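# Lay the boxed lamp face-up on the display stand

## Task

Put the fragile lamp box on the display stand so it lies flat with its front side upward. All of the box must be supported by the stand's top surface; contact with the raised rim along the stand's edge is allowed, but the box may not rest up on that rim, and it may contact nothing else. Then release it so it stays still on its own. The lamp counts as broken, and the task fails, if the box is dropped, falls or gets bumped while the robot is not holding or pressing it, or if it is struck or set down hard while held or pressed. It also fails if the box ever touches the table or the side of the stand beneath its top board. At the end the robot must not be gripping the box or any other loose item, nor bearing much of the box's weight, so open the gripper and move the hand away.

## Robot and tools

Robot: one arm with six revolute joints and a two-finger gripper. Everywhere a list goes joint by joint, in command rows and in results, the order is: wrist yaw, shoulder, elbow, waist, wrist roll, wrist pitch. Commands add the gripper opening as a seventh number. Use only this order.

Frame: positions are in the scene frame in metres. The origin sits on the table top under the arm's base, +z is up, and +y is to the left when facing along +x. The gripper pose appears as end_effector_position and end_effector_quat_wxyz, with velocities in m/s and rad/s. The base may be slightly tilted, and the printed hand position gets less accurate at long reach. The fingers point along the gripper's +x axis and close along its y axis. The reported position is the midpoint between the finger pads, about 3 to 4 cm short of the fingertips.

Row format (7 numbers, each in [-1, 1]): six joint values, then the opening. Joint values are scaled offsets, not poses: 1.0 equals 0.9615 rad for waist, shoulder and elbow, 1.713 rad for wrist pitch, 1.767 rad for wrist yaw and 1.728 rad for wrist roll. Stated joint ranges in rad: waist -3.054 to 3.054, shoulder 0.000 to 3.142, elbow 0.000 to 2.356, wrist pitch -1.571 to 1.571, wrist yaw -1.571 to 1.571, wrist roll -3.142 to 3.142 (real ends may differ by up to 0.010). The opening is absolute, not an offset: +1 is fully open, the empty fingers close together near -0.80, and values down to -1 close no further. Closing fully takes at least about 0.5 s.

execute_actions(actions): a list of actions; each action is a table of up to 15 rows, one row per control step of 1/30 s. If fewer rows are given, the last row repeats until 15 steps have passed. Joint offsets in every row are taken from the angles at the start of that action, not from the previous row; for the first action in a call they come from the last angles reported in this scene. An action asking a joint more than 0.010 rad beyond its range is refused; if the first action is refused or any action is malformed, nothing runs. A joint pushed past its real end stops there and the result may print "joint sent to its limit" (its absence does not prove there is room). An empty list just returns the current state and images.

move(target, speed, blocking): target is one 7-number row; its offsets are measured from the "Joint positions" of the latest result that listed them. All joints travel together so each path is equally far along, so the hand follows a curve. speed (0.01 to 2 rad/s, default 0.5) caps the joint with the longest travel. Paths last 0.5 to 10 s; longer ones are cut off at 10 s. Moves do not avoid obstacles; faster moves and targets set deeper past a contact hit and press harder. The opening is applied at the start. The extra "move:" line reports the outcome (done, off_target, moving, held, fault), limits=held or limits=none, and the joint furthest from target. With blocking=false you get a result after 0.5 s while the arm continues; other motion commands are refused until a result shows the move ended, so use wait or stop.

wait(seconds): 0 to 10; the arm keeps its last command and a running move continues. stop(): brakes the current move (needs some room); fingers keep going. zoom_image(camera, region): camera is cam_high, cam_low or cam_wrist; region is [x0, y0, x1, y1] in pixels, origin top-left, at most 504 by 504. show_instructions(): shows the reference pages. finished_scene(scene): ends the current scene, given its number; irreversible, so only call it once the box lies released and still.

Results: Joint positions and Joint velocities in the order above (rad, rad/s) plus the finger-pad gap in metres (0.088 fully open). Joint targets shows what the joints are currently driven toward. grip_measured is the finger opening on the command scale; to keep hold, command a value clearly below it (lower squeezes harder, up to about 34 N per pad). Readings can carry a fixed offset of about 1 mm. "joint command not followed" means the clearance check altered targets. Cameras cam_high, cam_low, cam_wrist each give 504x504 images; calibration is provided but may be a few degrees and millimetres off.

Motion limits: each joint's target is kept within a lead of its measured angle (0.211 rad for waist, shoulder, elbow; 0.213 wrist pitch; 0.267 wrist yaw; 0.228 wrist roll), and targets that would put the hand over 70 mm from its measured spot are scaled back, so big changes need several actions. Friction may leave joints short, especially at long reach; check positions after each motion. The simulation keeps running between replies, holding the last command.

Hazards: contact torque reaching a load limit (waist 17, shoulder 21.1, elbow 21, wrist pitch 5.55, wrist yaw 5.53, wrist roll 5.19 N m, held weight included) stops the arm for 10 s and drops the rest of the call. Holding loads heats motors: warnings from 50 °C, an OVER-TEMPERATURE FAULT hold at 95 °C, and power loss if they stay hot. Loose objects may get brief pushes. Never let the box touch the table or the stand's side, lower it gently, avoid fast closes, release it fully, and do not knock anything off the table.

Each tool is called after "Emit:" by a JSON object that holds its "fn" and its "kwargs".

## Session

Emit:
{"fn": "execute_actions", "kwargs": {"actions": []}}

Emit:
{"fn": "show_instructions", "kwargs": {}}

Scene clock: 0.00 s.
end_effector_position=(+0.3535, -0.3191, +0.3756) grip_measured=+0.846 end_effector_quat_wxyz=(+0.547, -0.551, +0.534, -0.333) end_effector_velocity=(-0.000, +0.003, +0.001) end_effector_angular_velocity=(-0.003, +0.010, -0.004)
Joint names: [wrist yaw, shoulder, elbow, waist, wrist roll, wrist pitch]
Joint positions: [ 0.075  2.323  1.811 -1.131 -1.177 -0.405  0.08 ]
Joint velocities: [ 0.007 -0.007 -0.002  0.002 -0.007 -0.007  0.   ]
Heat: hottest waist 28 °C (+0.0 °C/min).
Joint targets: [0.075 2.323 1.811 -1.131 -1.177 -0.405]
camera_calibration (this result's frames):
cam_wrist: T_world_to_cam=[[0.180859, -0.188056, 0.965363, -0.474102], [-0.975983, 0.0868775, 0.199773, 0.327432], [-0.121437, -0.978308, -0.167827, -0.133042], [0, 0, 0, 1]] pos_world=[0.389157, -0.24776, 0.36994]

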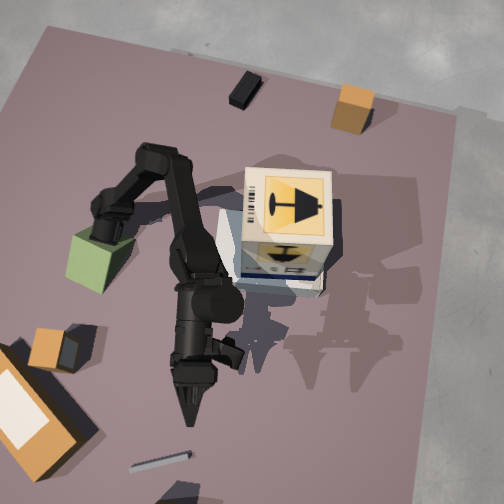

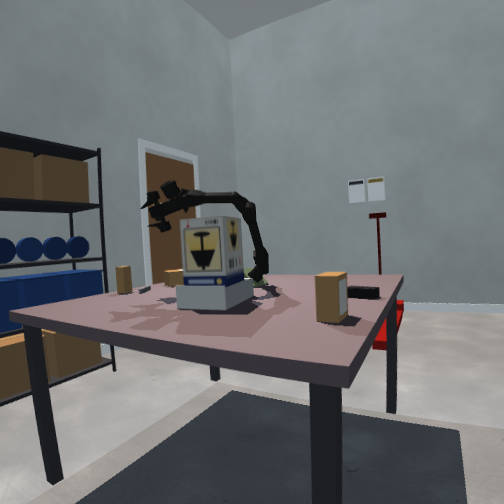

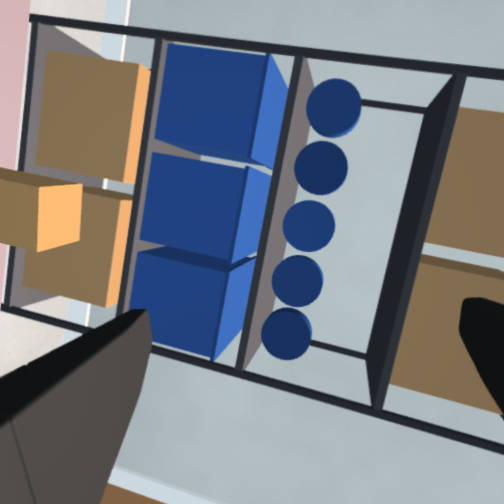

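Reference images for this scene: manual page 1, manual page 2, manual page 3, manual page 4, manual page 5.

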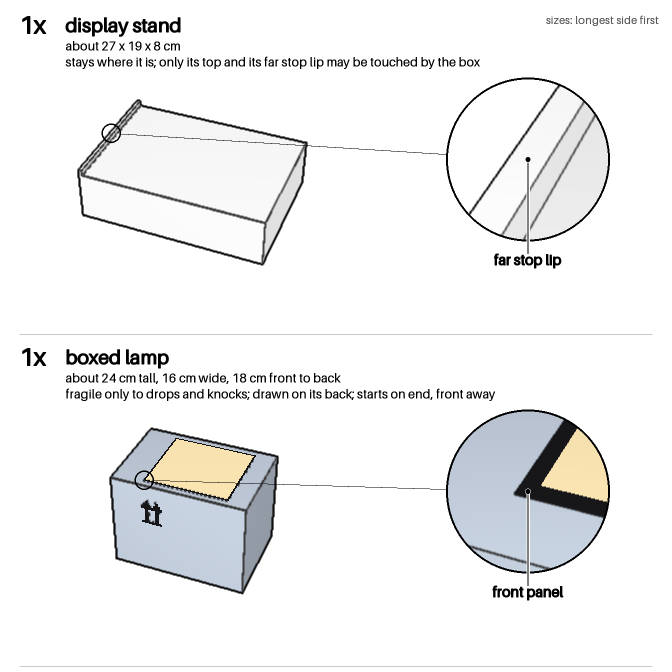

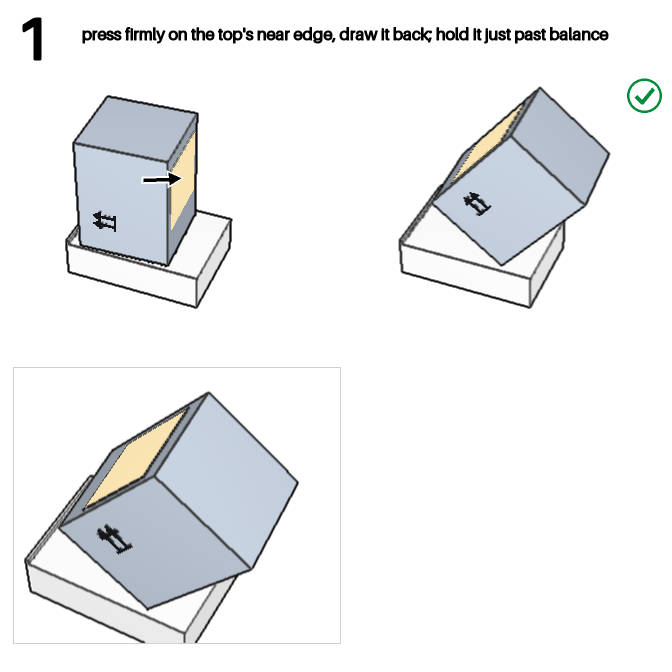

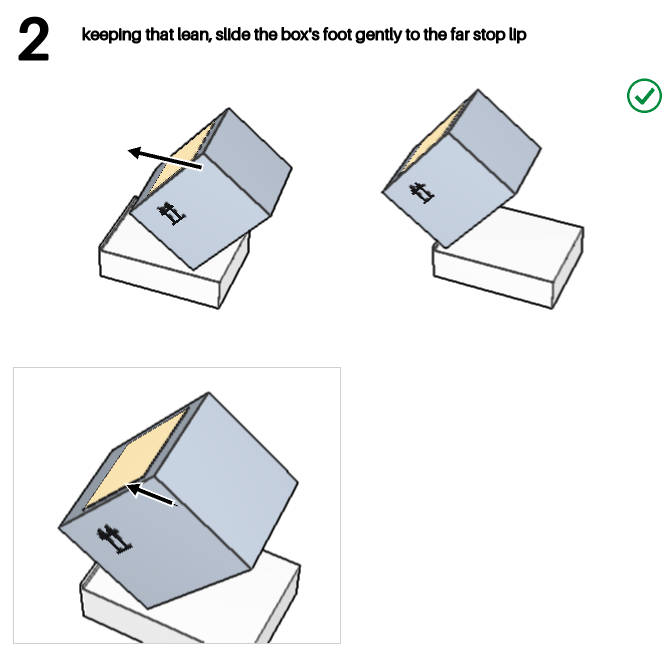

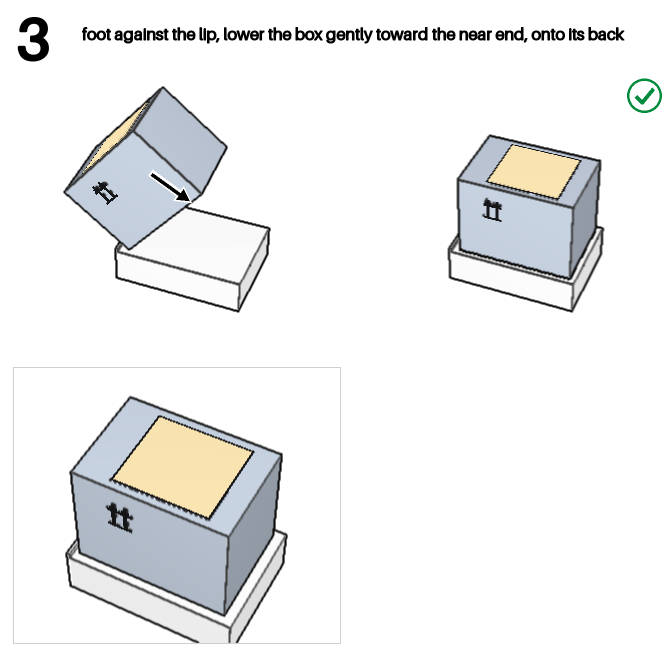

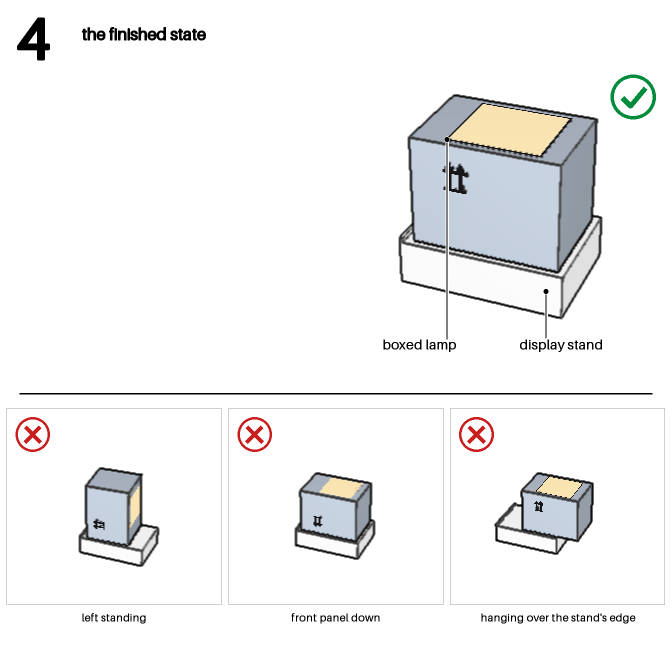

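Emit:
{"fn": "move", "kwargs": {"target": [-0.384,-0.824,-0.034,0.135,0.889,-0.492,-1], "speed": 1.2}}

Emit:
{"fn": "zoom_image", "kwargs": {"camera": "cam_high", "region": [180,110,390,310]}}

Scene clock: 2.40 s.
end_effector_position=(+0.3421, +0.0757, +0.3700) grip_measured=-0.786 end_effector_quat_wxyz=(+0.892, +0.108, +0.307, -0.313) end_effector_velocity=(-0.001, +0.005, -0.000) end_effector_angular_velocity=(-0.001, +0.004, +0.013)
Joint names: [wrist yaw, shoulder, elbow, waist, wrist roll, wrist pitch]
Joint positions: [-0.598  1.53   1.784 -1.005  0.357 -1.244  0.   ]
Joint velocities: [-0.007 -0.007  0.002  0.002 -0.007 -0.007 -0.   ]
Heat: hottest waist 29 °C (+0.0 °C/min).
Joint targets: [-0.604 1.531 1.779 -1.001 0.359 -1.248]
move: done; limits=none; farthest joint: the elbow, 0.006 radians from its target (0.033 radians at the start)
camera_calibration (this result's frames):
cam_wrist: T_world_to_cam=[[-0.641859, -0.765687, -0.0417294, 0.305391], [-0.628823, 0.556712, -0.54282, 0.403496], [0.438861, -0.322173, -0.838812, 0.257779], [0, 0, 0, 1]] pos_world=[0.336616, 0.0922519, 0.447997]

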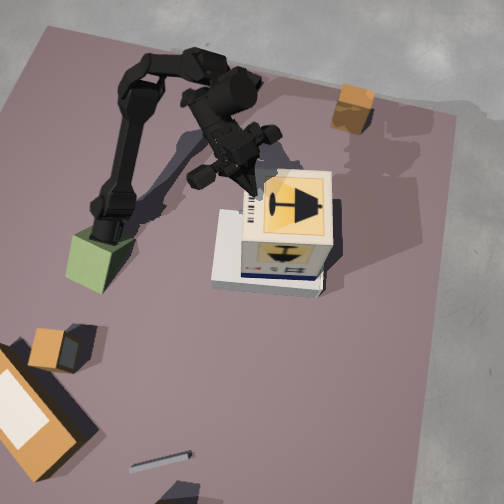

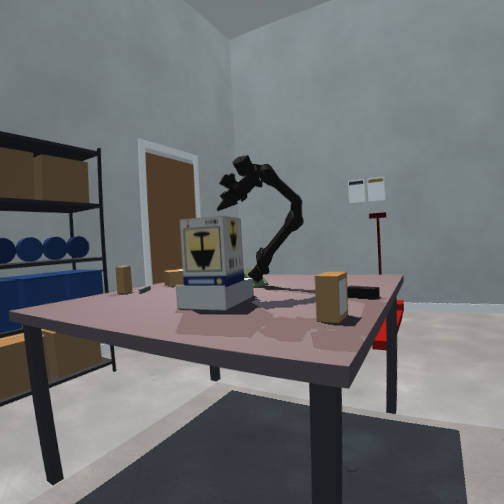

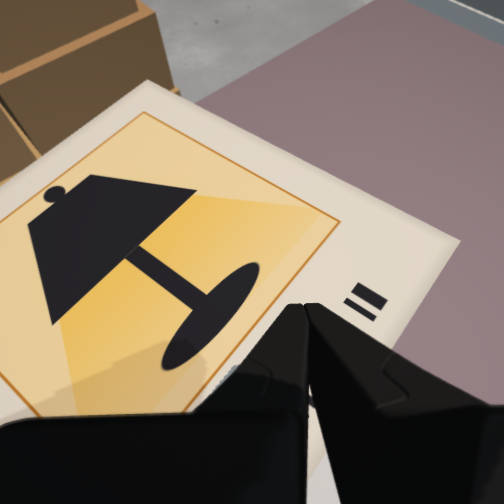

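Region (180, 110, 390, 310) of cam_high's 504x504 image, scaled by 2.400, with more detail than that image has; it fills the top 480 rows of this view, and the rest is white.

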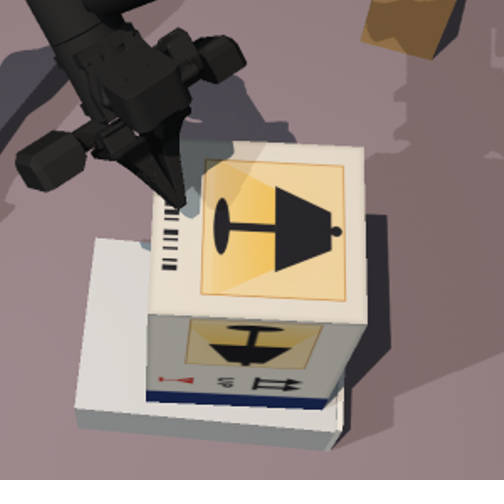

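Emit:
{"fn": "move", "kwargs": {"target": [-0.002,-0.075,-0.185,0.066,0,0.056,-1], "speed": 0.14}}

Emit:
{"fn": "zoom_image", "kwargs": {"camera": "cam_high", "region": [180,110,390,310]}}

Scene clock: 4.20 s.
end_effector_position=(+0.3421, +0.0738, +0.3370) grip_measured=-0.786 end_effector_quat_wxyz=(+0.891, +0.100, +0.328, -0.297) end_effector_velocity=(+0.001, +0.001, +0.001) end_effector_angular_velocity=(+0.004, -0.009, +0.003)
Joint names: [wrist yaw, shoulder, elbow, waist, wrist roll, wrist pitch]
Joint positions: [-0.598  1.462  1.616 -0.949  0.357 -1.148  0.   ]
Joint velocities: [-0.007 -0.002 -0.002 -0.002  0.007  0.007 -0.   ]
Heat: hottest waist 29 °C (+0.0 °C/min).
Joint targets: [-0.602 1.459 1.606 -0.942 0.357 -1.148]
move: done; limits=none; farthest joint: the elbow, 0.010 radians from its target (0.178 radians at the start)
camera_calibration (this result's frames):
cam_wrist: T_world_to_cam=[[-0.614628, -0.788459, -0.0237708, 0.288891], [-0.670328, 0.537951, -0.511145, 0.391576], [0.415804, -0.29823, -0.859166, 0.242407], [0, 0, 0, 1]] pos_world=[0.339251, 0.0894233, 0.415287]

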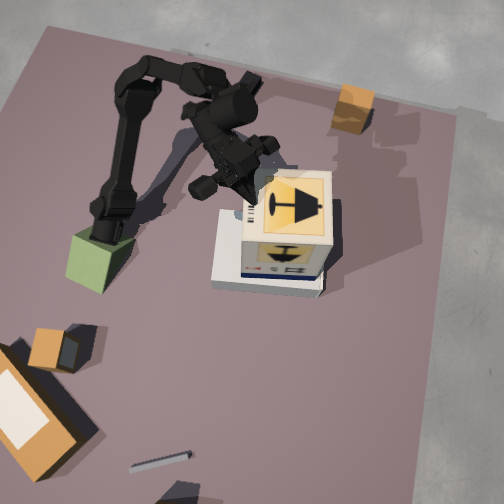

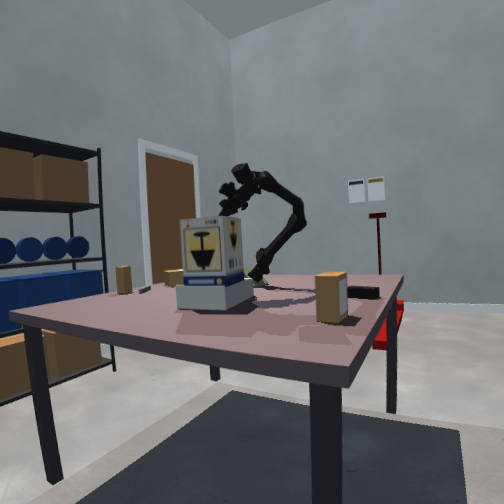

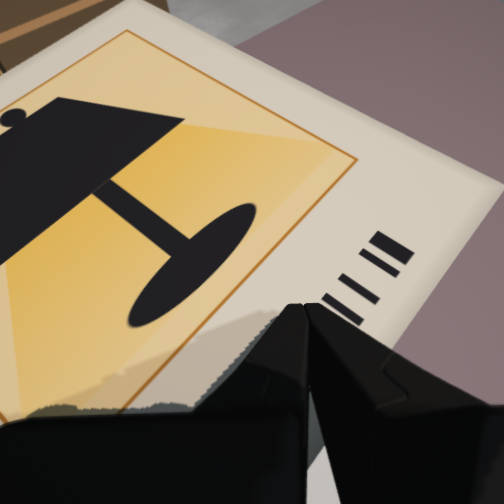

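Region (180, 110, 390, 310) of cam_high's 504x504 image, scaled by 2.400, with more detail than that image has; it fills the top 480 rows of this view, and the rest is white.

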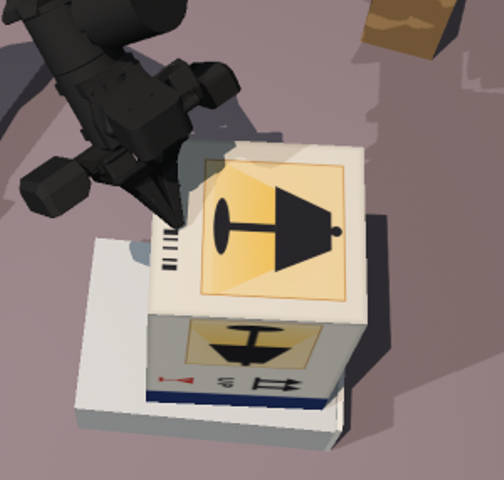

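Emit:
{"fn": "execute_actions", "kwargs": {"actions": [[[-0.006,0,-0.018,0.015,0,-0.006,-1],[-0.009,0.002,-0.025,0.022,0,-0.012,-1],[-0.012,0.005,-0.032,0.030,0,-0.018,-1],[-0.016,0.007,-0.040,0.037,0,-0.024,-1],[-0.02,0.010,-0.047,0.045,0,-0.030,-1],[-0.023,0.012,-0.054,0.052,0,-0.035,-1],[-0.023,0.012,-0.054,0.052,0,-0.035,-1],[-0.023,0.001,-0.066,0.045,0.005,-0.035,-1],[-0.023,-0.010,-0.078,0.038,0.01,-0.035,-1],[-0.023,-0.021,-0.090,0.031,0.015,-0.035,-1],[-0.023,-0.032,-0.102,0.025,0.02,-0.035,-1],[-0.023,-0.043,-0.114,0.018,0.025,-0.035,-1],[-0.023,-0.054,-0.126,0.011,0.03,-0.035,-1],[-0.023,-0.065,-0.138,0.004,0.035,-0.035,-1]]]}}

Scene clock: 4.93 s.
end_effector_position=(+0.3252, +0.0731, +0.3343) grip_measured=-0.786 end_effector_quat_wxyz=(+0.887, +0.128, +0.313, -0.314) end_effector_velocity=(-0.080, +0.003, -0.004) end_effector_angular_velocity=(+0.117, -0.161, -0.243)
Joint names: [wrist yaw, shoulder, elbow, waist, wrist roll, wrist pitch]
Joint positions: [-0.6    1.405  1.552 -0.981  0.4   -1.15   0.   ]
Joint velocities: [-0.007 -0.242 -0.222 -0.164  0.154 -0.081 -0.   ]
Heat: hottest waist 29 °C (+0.0 °C/min).
Joint targets: [-0.638 1.399 1.483 -0.946 0.418 -1.208]
camera_calibration (this result's frames):
cam_wrist: T_world_to_cam=[[-0.654621, -0.752615, -0.0710028, 0.303992], [-0.620213, 0.5884, -0.51877, 0.361767], [0.432212, -0.295561, -0.85196, 0.238986], [0, 0, 0, 1]] pos_world=[0.320079, 0.0865603, 0.412864]

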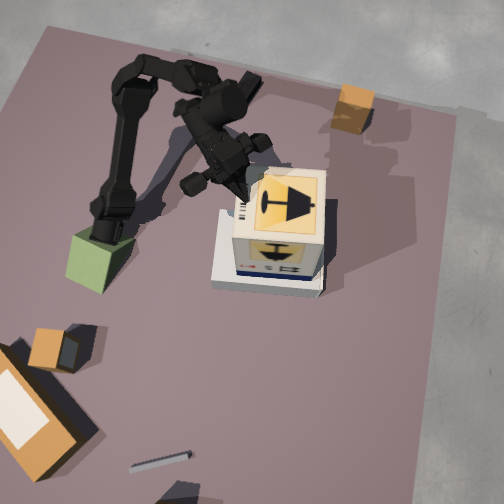

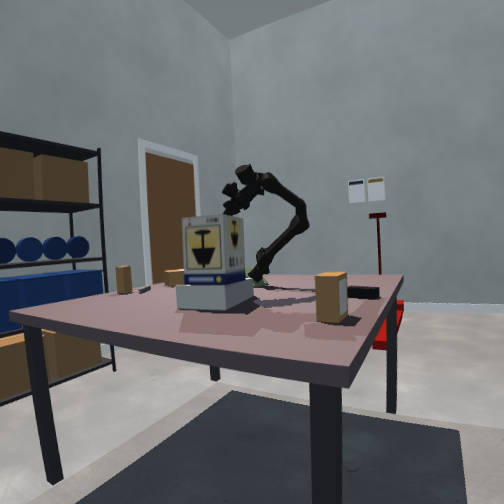

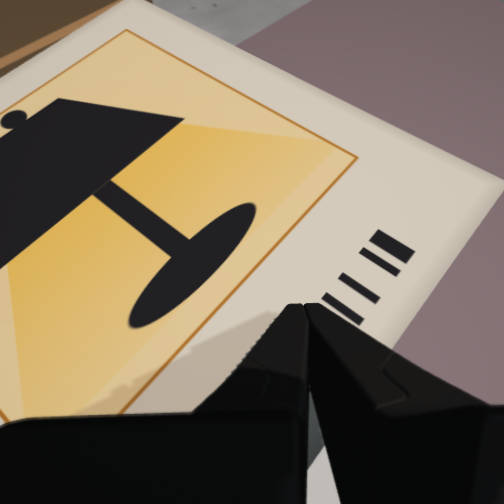

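Emit:
{"fn": "execute_actions", "kwargs": {"actions": []}}

Emit:
{"fn": "zoom_image", "kwargs": {"camera": "cam_high", "region": [180,110,390,310]}}

Emit:
{"fn": "zoom_image", "kwargs": {"camera": "cam_low", "region": [150,190,280,320]}}

Scene clock: 5.03 s.
end_effector_position=(+0.3214, +0.0731, +0.3341) grip_measured=-0.786 end_effector_quat_wxyz=(+0.886, +0.133, +0.309, -0.318) end_effector_velocity=(-0.012, +0.000, -0.001) end_effector_angular_velocity=(+0.022, -0.038, -0.035)
Joint names: [wrist yaw, shoulder, elbow, waist, wrist roll, wrist pitch]
Joint positions: [-0.601  1.393  1.54  -0.989  0.407 -1.152  0.   ]
Joint velocities: [-0.007 -0.046 -0.051 -0.027  0.037  0.007 -0.   ]
Heat: hottest waist 29 °C (+11.9 °C/min).
Joint targets: [-0.639 1.399 1.483 -0.945 0.417 -1.208]
camera_calibration (this result's frames):
cam_wrist: T_world_to_cam=[[-0.662251, -0.744968, -0.0802901, 0.306546], [-0.609173, 0.597708, -0.521203, 0.355922], [0.436269, -0.296257, -0.849648, 0.238472], [0, 0, 0, 1]] pos_world=[0.315791, 0.0862786, 0.412737]

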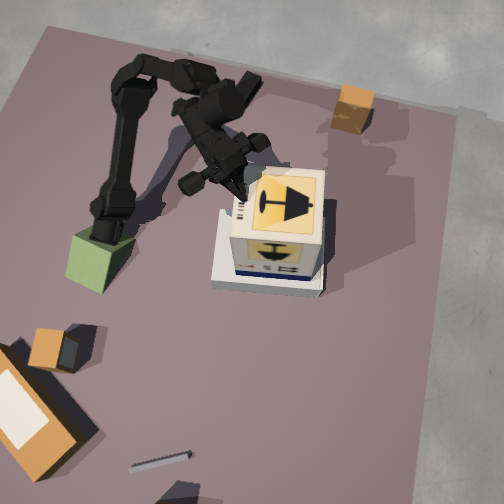

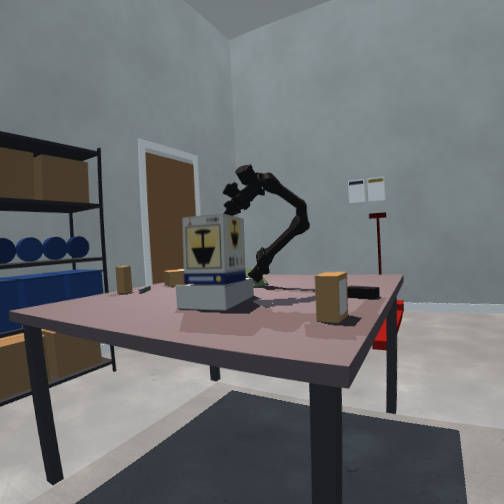

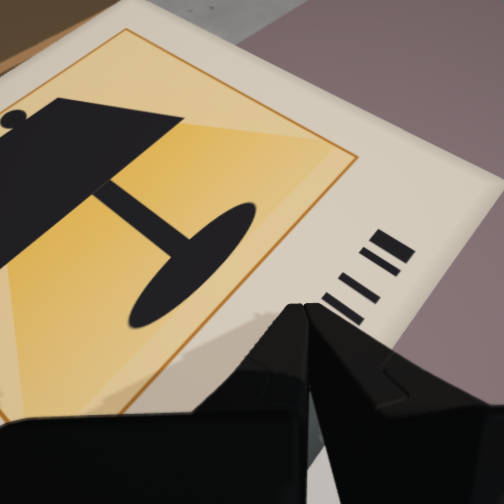

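Region (180, 110, 390, 310) of cam_high's 504x504 image, scaled by 2.400, with more detail than that image has; it fills the top 480 rows of this view, and the rest is white.

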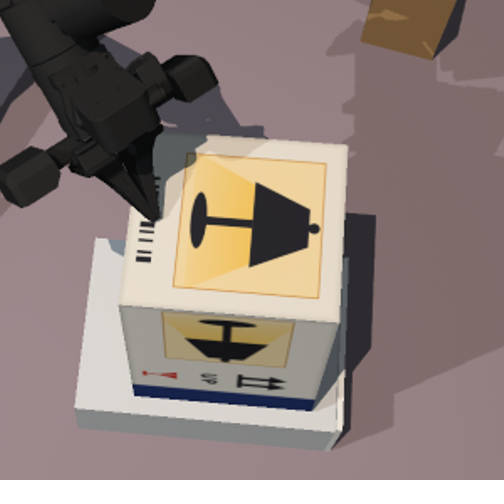

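Region (150, 190, 280, 320) of cam_low's 504x504 image, scaled by 3.877, with more detail than that image has.

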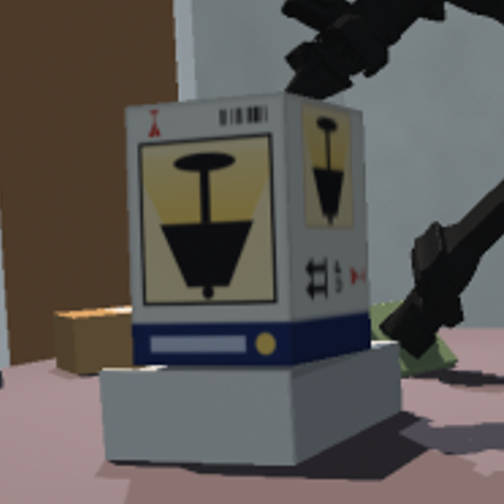

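Emit:
{"fn": "execute_actions", "kwargs": {"actions": [[[-0.023,0.007,-0.065,0.052,0.006,-0.037,-1],[-0.025,0.008,-0.071,0.058,0.006,-0.041,-1],[-0.025,0.002,-0.077,0.054,0.009,-0.041,-1],[-0.025,-0.005,-0.084,0.049,0.012,-0.041,-1],[-0.025,-0.013,-0.092,0.043,0.016,-0.041,-1],[-0.025,-0.022,-0.101,0.036,0.02,-0.040,-1],[-0.025,-0.032,-0.111,0.028,0.025,-0.039,-1],[-0.025,-0.043,-0.121,0.019,0.03,-0.038,-1],[-0.024,-0.054,-0.131,0.010,0.035,-0.037,-1],[-0.024,-0.066,-0.141,0,0.04,-0.036,-1],[-0.023,-0.077,-0.151,-0.010,0.045,-0.034,-1],[-0.023,-0.089,-0.162,-0.020,0.05,-0.033,-1],[-0.022,-0.100,-0.172,-0.030,0.055,-0.032,-1],[-0.022,-0.112,-0.182,-0.040,0.06,-0.030,-1],[-0.022,-0.123,-0.192,-0.050,0.065,-0.029,-1]]]}}

Emit:
{"fn": "wait", "kwargs": {"seconds": 0.2}}

Emit:
{"fn": "zoom_image", "kwargs": {"camera": "cam_high", "region": [140,110,350,310]}}

Scene clock: 5.93 s.
end_effector_position=(+0.2908, +0.0692, +0.3318) grip_measured=-0.786 end_effector_quat_wxyz=(+0.878, +0.186, +0.267, -0.352) end_effector_velocity=(-0.094, -0.008, -0.016) end_effector_angular_velocity=(+0.174, -0.293, -0.345)
Joint names: [wrist yaw, shoulder, elbow, waist, wrist roll, wrist pitch]
Joint positions: [-0.6    1.292  1.431 -1.063  0.496 -1.151  0.   ]
Joint velocities: [-0.007 -0.315 -0.33  -0.227  0.286 -0.022 -0.   ]
Heat: hottest waist 29 °C (+10.1 °C/min).
Joint targets: [-0.640 1.275 1.355 -1.038 0.519 -1.202]
camera_calibration (this result's frames):
cam_wrist: T_world_to_cam=[[-0.728041, -0.661701, -0.179186, 0.329372], [-0.488649, 0.684232, -0.541339, 0.303992], [0.48081, -0.306558, -0.821489, 0.227122], [0, 0, 0, 1]] pos_world=[0.279139, 0.0795705, 0.410159]

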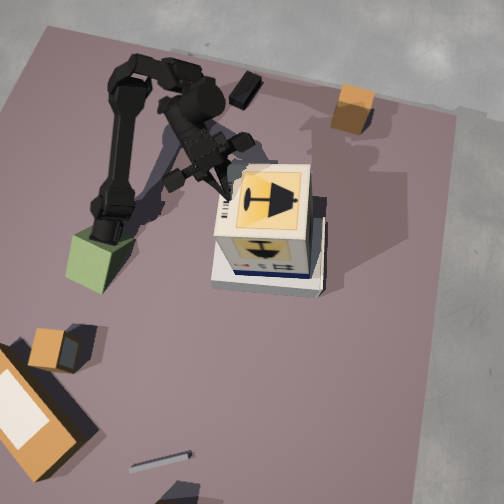

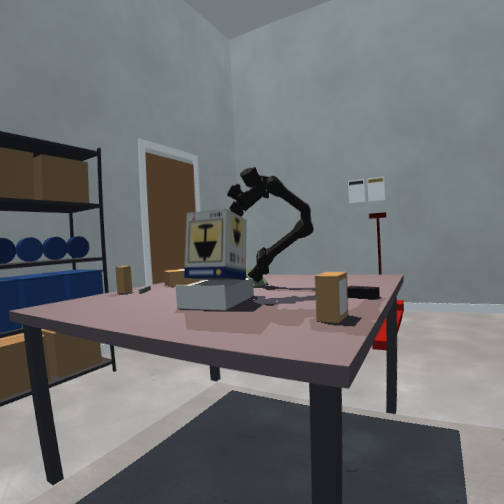

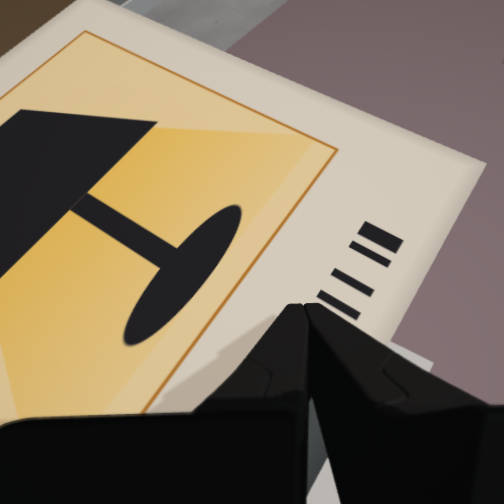

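Scene clock: 6.13 s.
end_effector_position=(+0.2841, +0.0686, +0.3308) grip_measured=-0.786 end_effector_quat_wxyz=(+0.875, +0.198, +0.258, -0.359) end_effector_velocity=(-0.004, +0.003, +0.000) end_effector_angular_velocity=(+0.007, -0.024, +0.007)
Joint names: [wrist yaw, shoulder, elbow, waist, wrist roll, wrist pitch]
Joint positions: [-0.601  1.27   1.408 -1.08   0.515 -1.153  0.   ]
Joint velocities: [-0.022 -0.027 -0.022 -0.017  0.007  0.007 -0.   ]
Heat: hottest waist 29 °C (+9.8 °C/min).
Joint targets: [-0.640 1.275 1.355 -1.038 0.520 -1.202]
wait: 0.20 s; no rest
camera_calibration (this result's frames):
cam_wrist: T_world_to_cam=[[-0.739609, -0.642086, -0.201753, 0.333348], [-0.460703, 0.701519, -0.543714, 0.292354], [0.490645, -0.309187, -0.81466, 0.224483], [0, 0, 0, 1]] pos_world=[0.271094, 0.0783541, 0.409088]

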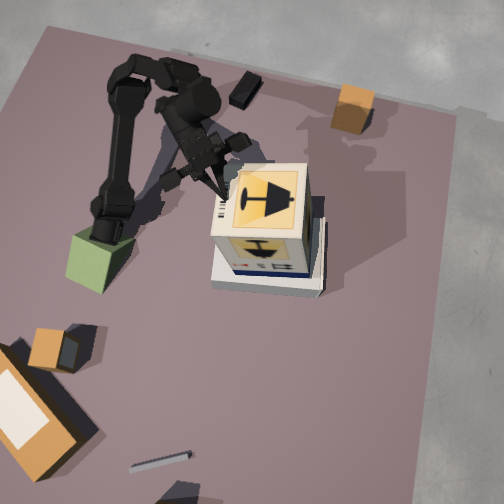

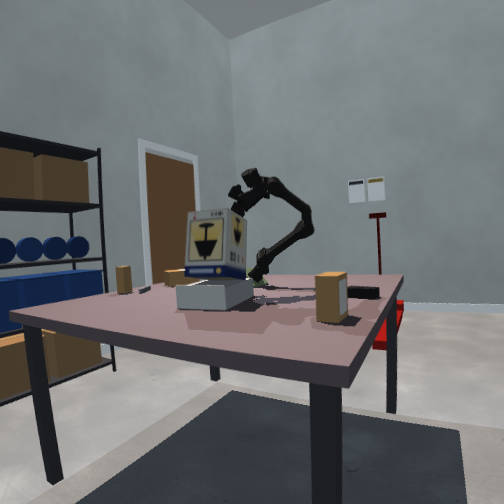

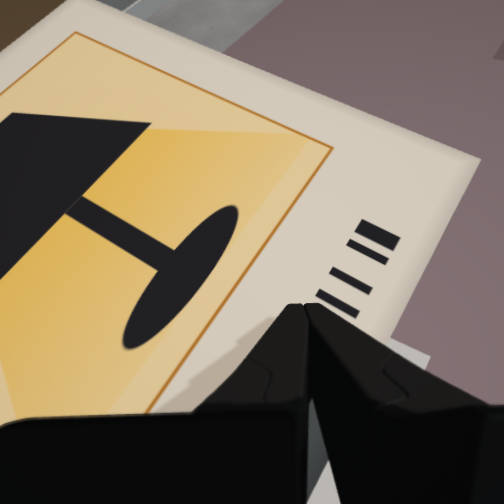

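Region (140, 110, 350, 310) of cam_high's 504x504 image, scaled by 2.400, with more detail than that image has; it fills the top 480 rows of this view, and the rest is white.

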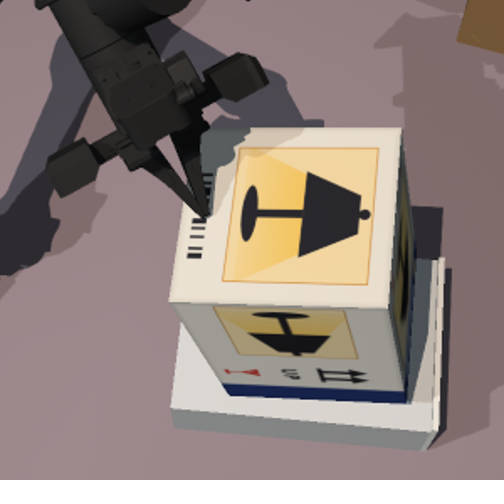

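Emit:
{"fn": "execute_actions", "kwargs": {"actions": [[[-0.022,-0.007,-0.065,0.034,0.01,-0.028,-1],[-0.021,-0.020,-0.075,0.025,0.016,-0.027,-1],[-0.021,-0.032,-0.085,0.015,0.023,-0.026,-1],[-0.021,-0.044,-0.095,0.006,0.029,-0.025,-1],[-0.021,-0.057,-0.105,-0.004,0.036,-0.024,-1],[-0.02,-0.069,-0.115,-0.013,0.042,-0.023,-1],[-0.02,-0.081,-0.125,-0.023,0.049,-0.022,-1],[-0.02,-0.094,-0.134,-0.032,0.056,-0.021,-1],[-0.019,-0.106,-0.144,-0.042,0.062,-0.020,-1],[-0.019,-0.119,-0.154,-0.051,0.069,-0.019,-1],[-0.019,-0.131,-0.164,-0.061,0.075,-0.018,-1],[-0.019,-0.143,-0.174,-0.070,0.082,-0.017,-1],[-0.018,-0.156,-0.184,-0.080,0.088,-0.016,-1],[-0.018,-0.168,-0.194,-0.089,0.095,-0.015,-1]]]}}

Emit:
{"fn": "wait", "kwargs": {"seconds": 0.15}}

Emit:
{"fn": "zoom_image", "kwargs": {"camera": "cam_high", "region": [140,110,350,310]}}

Scene clock: 7.03 s.
end_effector_position=(+0.2464, +0.0664, +0.3223) grip_measured=-0.786 end_effector_quat_wxyz=(+0.855, +0.274, +0.189, -0.397) end_effector_velocity=(-0.061, +0.005, -0.026) end_effector_angular_velocity=(+0.121, -0.246, -0.207)
Joint names: [wrist yaw, shoulder, elbow, waist, wrist roll, wrist pitch]
Joint positions: [-0.603  1.128  1.268 -1.18   0.657 -1.151  0.   ]
Joint velocities: [-0.022 -0.271 -0.252 -0.154  0.227 -0.007 -0.   ]
Heat: hottest wrist pitch 30 °C (+17.1 °C/min).
Joint targets: [-0.633 1.108 1.222 -1.166 0.679 -1.178]
camera_calibration (this result's frames):
cam_wrist: T_world_to_cam=[[-0.782553, -0.509582, -0.357683, 0.354383], [-0.268861, 0.794785, -0.544088, 0.2185], [0.561538, -0.32961, -0.758967, 0.201293], [0, 0, 0, 1]] pos_world=[0.223035, 0.0732748, 0.398415]

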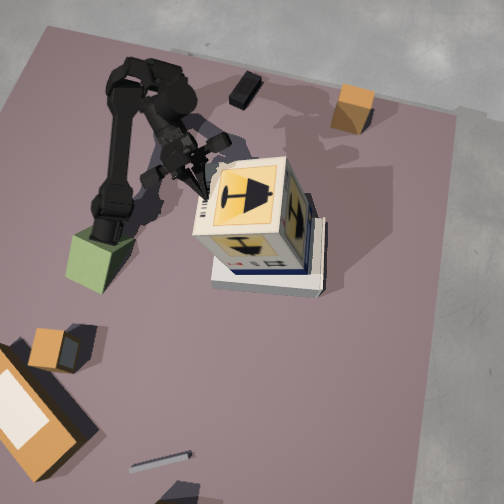

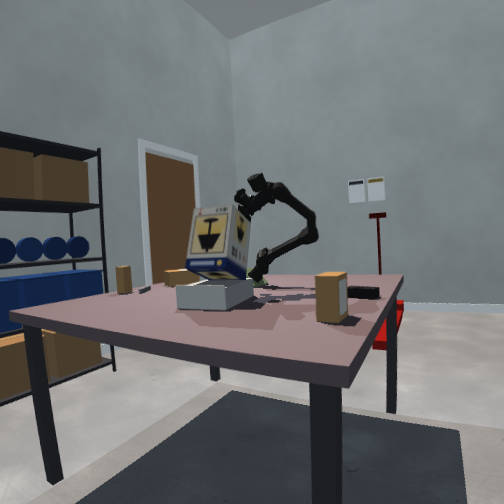

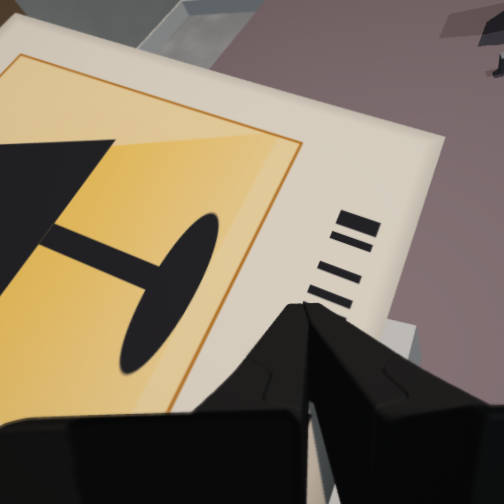

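Scene clock: 7.20 s.
end_effector_position=(+0.2430, +0.0669, +0.3209) grip_measured=-0.786 end_effector_quat_wxyz=(+0.853, +0.281, +0.182, -0.400) end_effector_velocity=(-0.005, +0.001, -0.005) end_effector_angular_velocity=(+0.024, -0.016, -0.004)
Joint names: [wrist yaw, shoulder, elbow, waist, wrist roll, wrist pitch]
Joint positions: [-0.603  1.112  1.254 -1.188  0.672 -1.151  0.   ]
Joint velocities: [-0.022 -0.022 -0.027 -0.017  0.007 -0.007 -0.   ]
Heat: hottest wrist pitch 30 °C (+16.7 °C/min).
Joint targets: [-0.633 1.108 1.222 -1.166 0.679 -1.178]
wait: 0.17 s; no rest
camera_calibration (this result's frames):
cam_wrist: T_world_to_cam=[[-0.783208, -0.497701, -0.372664, 0.355643], [-0.250964, 0.801429, -0.542889, 0.211295], [0.56886, -0.33167, -0.752591, 0.198576], [0, 0, 0, 1]] pos_world=[0.218608, 0.073528, 0.396692]

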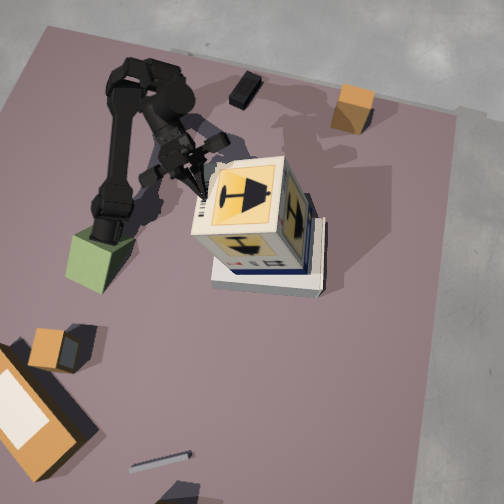

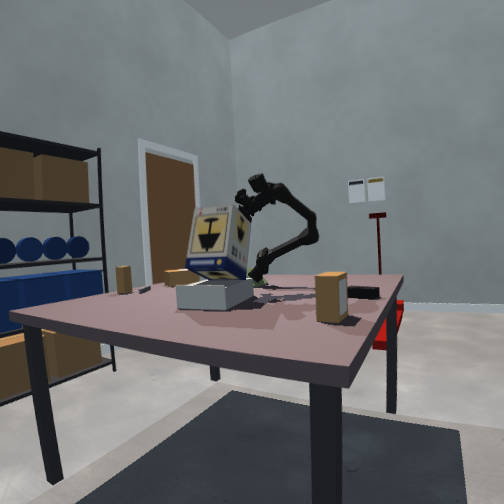

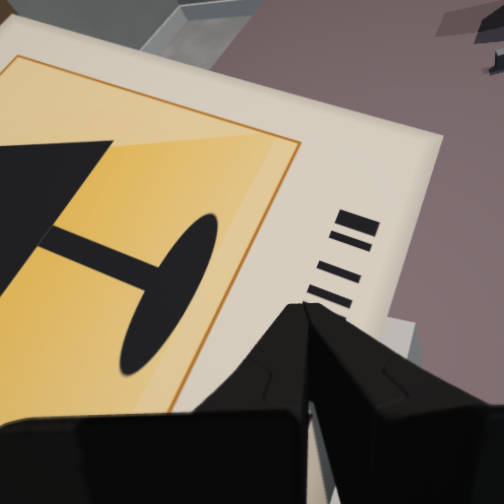

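Region (140, 110, 350, 310) of cam_high's 504x504 image, scaled by 2.400, with more detail than that image has; it fills the top 480 rows of this view, and the rest is white.

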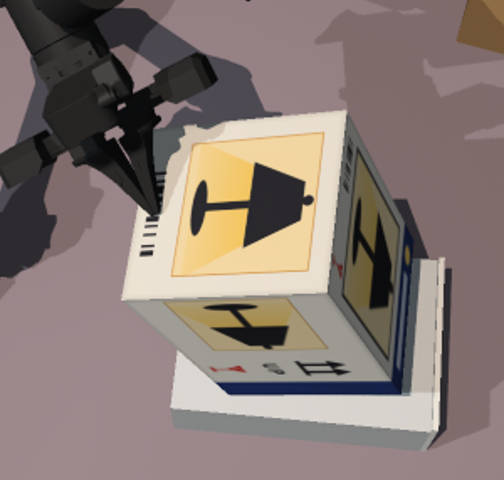

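Emit:
{"fn": "execute_actions", "kwargs": {"actions": [[[-0.017,-0.015,-0.043,0.013,0.011,-0.016,-1],[-0.018,-0.026,-0.054,0.003,0.018,-0.015,-1],[-0.018,-0.037,-0.064,-0.007,0.025,-0.015,-1],[-0.018,-0.048,-0.074,-0.016,0.032,-0.015,-1],[-0.018,-0.059,-0.085,-0.026,0.039,-0.014,-1],[-0.019,-0.070,-0.095,-0.036,0.046,-0.014,-1],[-0.019,-0.082,-0.106,-0.046,0.054,-0.014,-1],[-0.019,-0.093,-0.116,-0.056,0.061,-0.013,-1],[-0.02,-0.104,-0.126,-0.066,0.068,-0.013,-1],[-0.02,-0.115,-0.137,-0.076,0.075,-0.012,-1],[-0.02,-0.126,-0.147,-0.085,0.082,-0.012,-1],[-0.02,-0.137,-0.157,-0.095,0.089,-0.012,-1],[-0.021,-0.148,-0.168,-0.105,0.096,-0.011,-1],[-0.021,-0.159,-0.178,-0.115,0.103,-0.011,-1]]]}}

Emit:
{"fn": "wait", "kwargs": {"seconds": 0.2}}

Emit:
{"fn": "zoom_image", "kwargs": {"camera": "cam_high", "region": [140,110,350,310]}}

Scene clock: 8.00 s.
end_effector_position=(+0.2106, +0.0640, +0.3065) grip_measured=-0.786 end_effector_quat_wxyz=(+0.822, +0.366, +0.108, -0.424) end_effector_velocity=(-0.058, -0.005, -0.035) end_effector_angular_velocity=(+0.161, -0.265, -0.241)
Joint names: [wrist yaw, shoulder, elbow, waist, wrist roll, wrist pitch]
Joint positions: [-0.624  0.977  1.12  -1.295  0.827 -1.156  0.   ]
Joint velocities: [-0.022 -0.242 -0.232 -0.188  0.227 -0.051 -0.001]
Heat: hottest wrist pitch 30 °C (+15.0 °C/min).
Joint targets: [-0.641 0.959 1.083 -1.299 0.849 -1.170]
camera_calibration (this result's frames):
cam_wrist: T_world_to_cam=[[-0.763604, -0.345501, -0.54547, 0.362534], [-0.0452153, 0.871333, -0.488605, 0.133191], [0.644099, -0.348437, -0.680975, 0.168553], [0, 0, 0, 1]] pos_world=[0.17429, 0.0679322, 0.37761]

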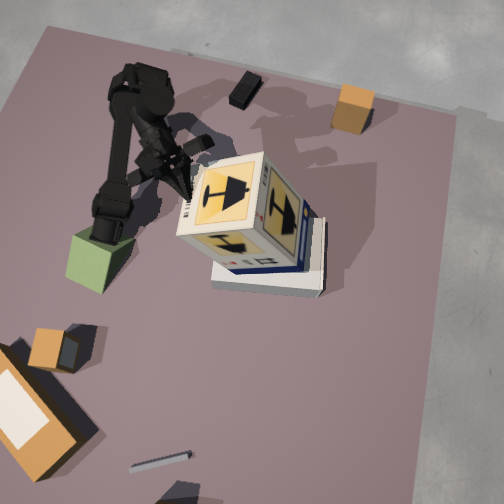

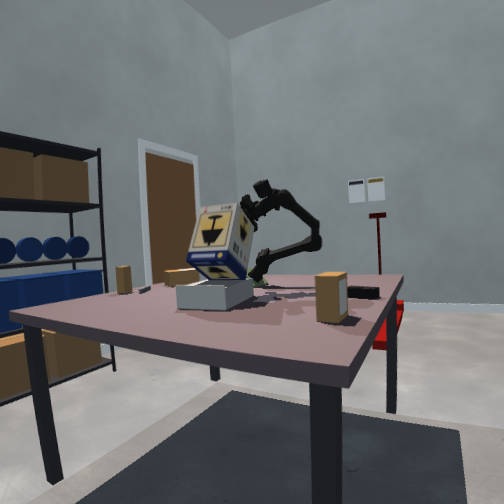

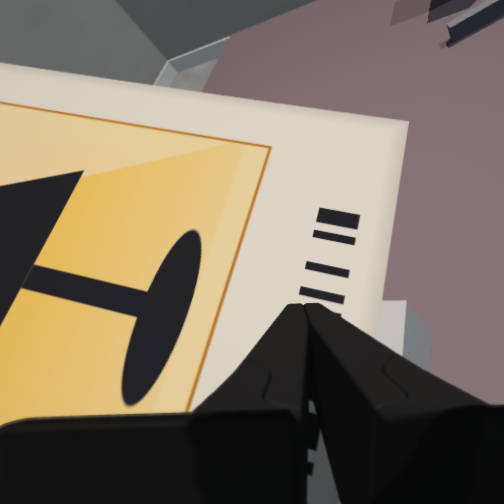

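Scene clock: 8.20 s.
end_effector_position=(+0.2072, +0.0633, +0.3045) grip_measured=-0.786 end_effector_quat_wxyz=(+0.817, +0.374, +0.100, -0.426) end_effector_velocity=(-0.004, -0.003, -0.007) end_effector_angular_velocity=(+0.025, -0.009, -0.015)
Joint names: [wrist yaw, shoulder, elbow, waist, wrist roll, wrist pitch]
Joint positions: [-0.624  0.963  1.105 -1.306  0.844 -1.157  0.   ]
Joint velocities: [-0.007 -0.012 -0.027 -0.012  0.007 -0.007 -0.   ]
Heat: hottest wrist pitch 30 °C (+14.6 °C/min).
Joint targets: [-0.640 0.959 1.083 -1.298 0.849 -1.170]
wait: 0.20 s; no rest
camera_calibration (this result's frames):
cam_wrist: T_world_to_cam=[[-0.759177, -0.327427, -0.562532, 0.361733], [-0.0224077, 0.876893, -0.480163, 0.125016], [0.650499, -0.351924, -0.673053, 0.165541], [0, 0, 0, 1]] pos_world=[0.169737, 0.0670738, 0.374933]

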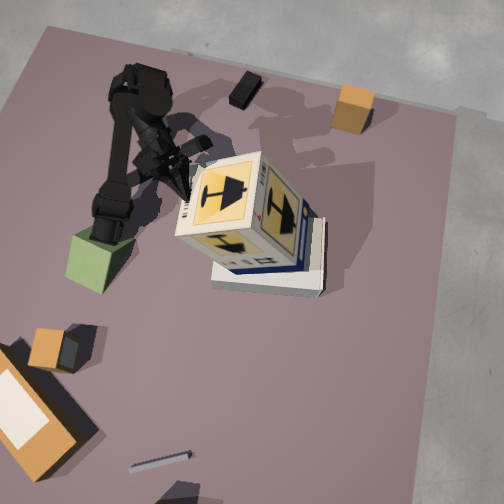

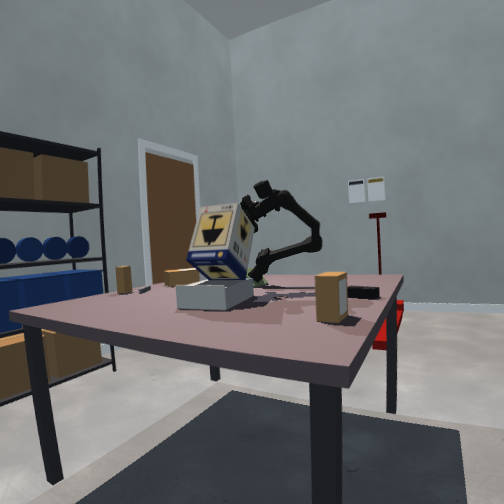

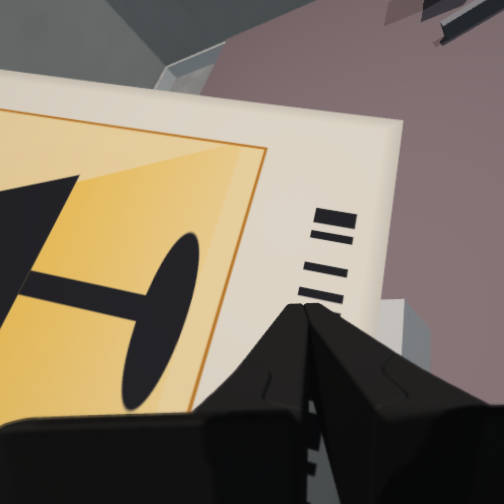

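Region (140, 110, 350, 310) of cam_high's 504x504 image, scaled by 2.400, with more detail than that image has; it fills the top 480 rows of this view, and the rest is white.

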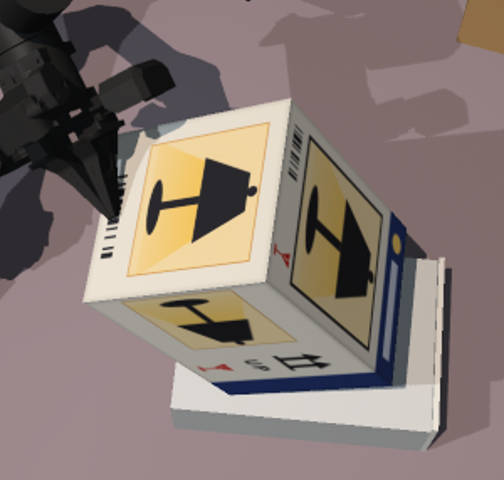

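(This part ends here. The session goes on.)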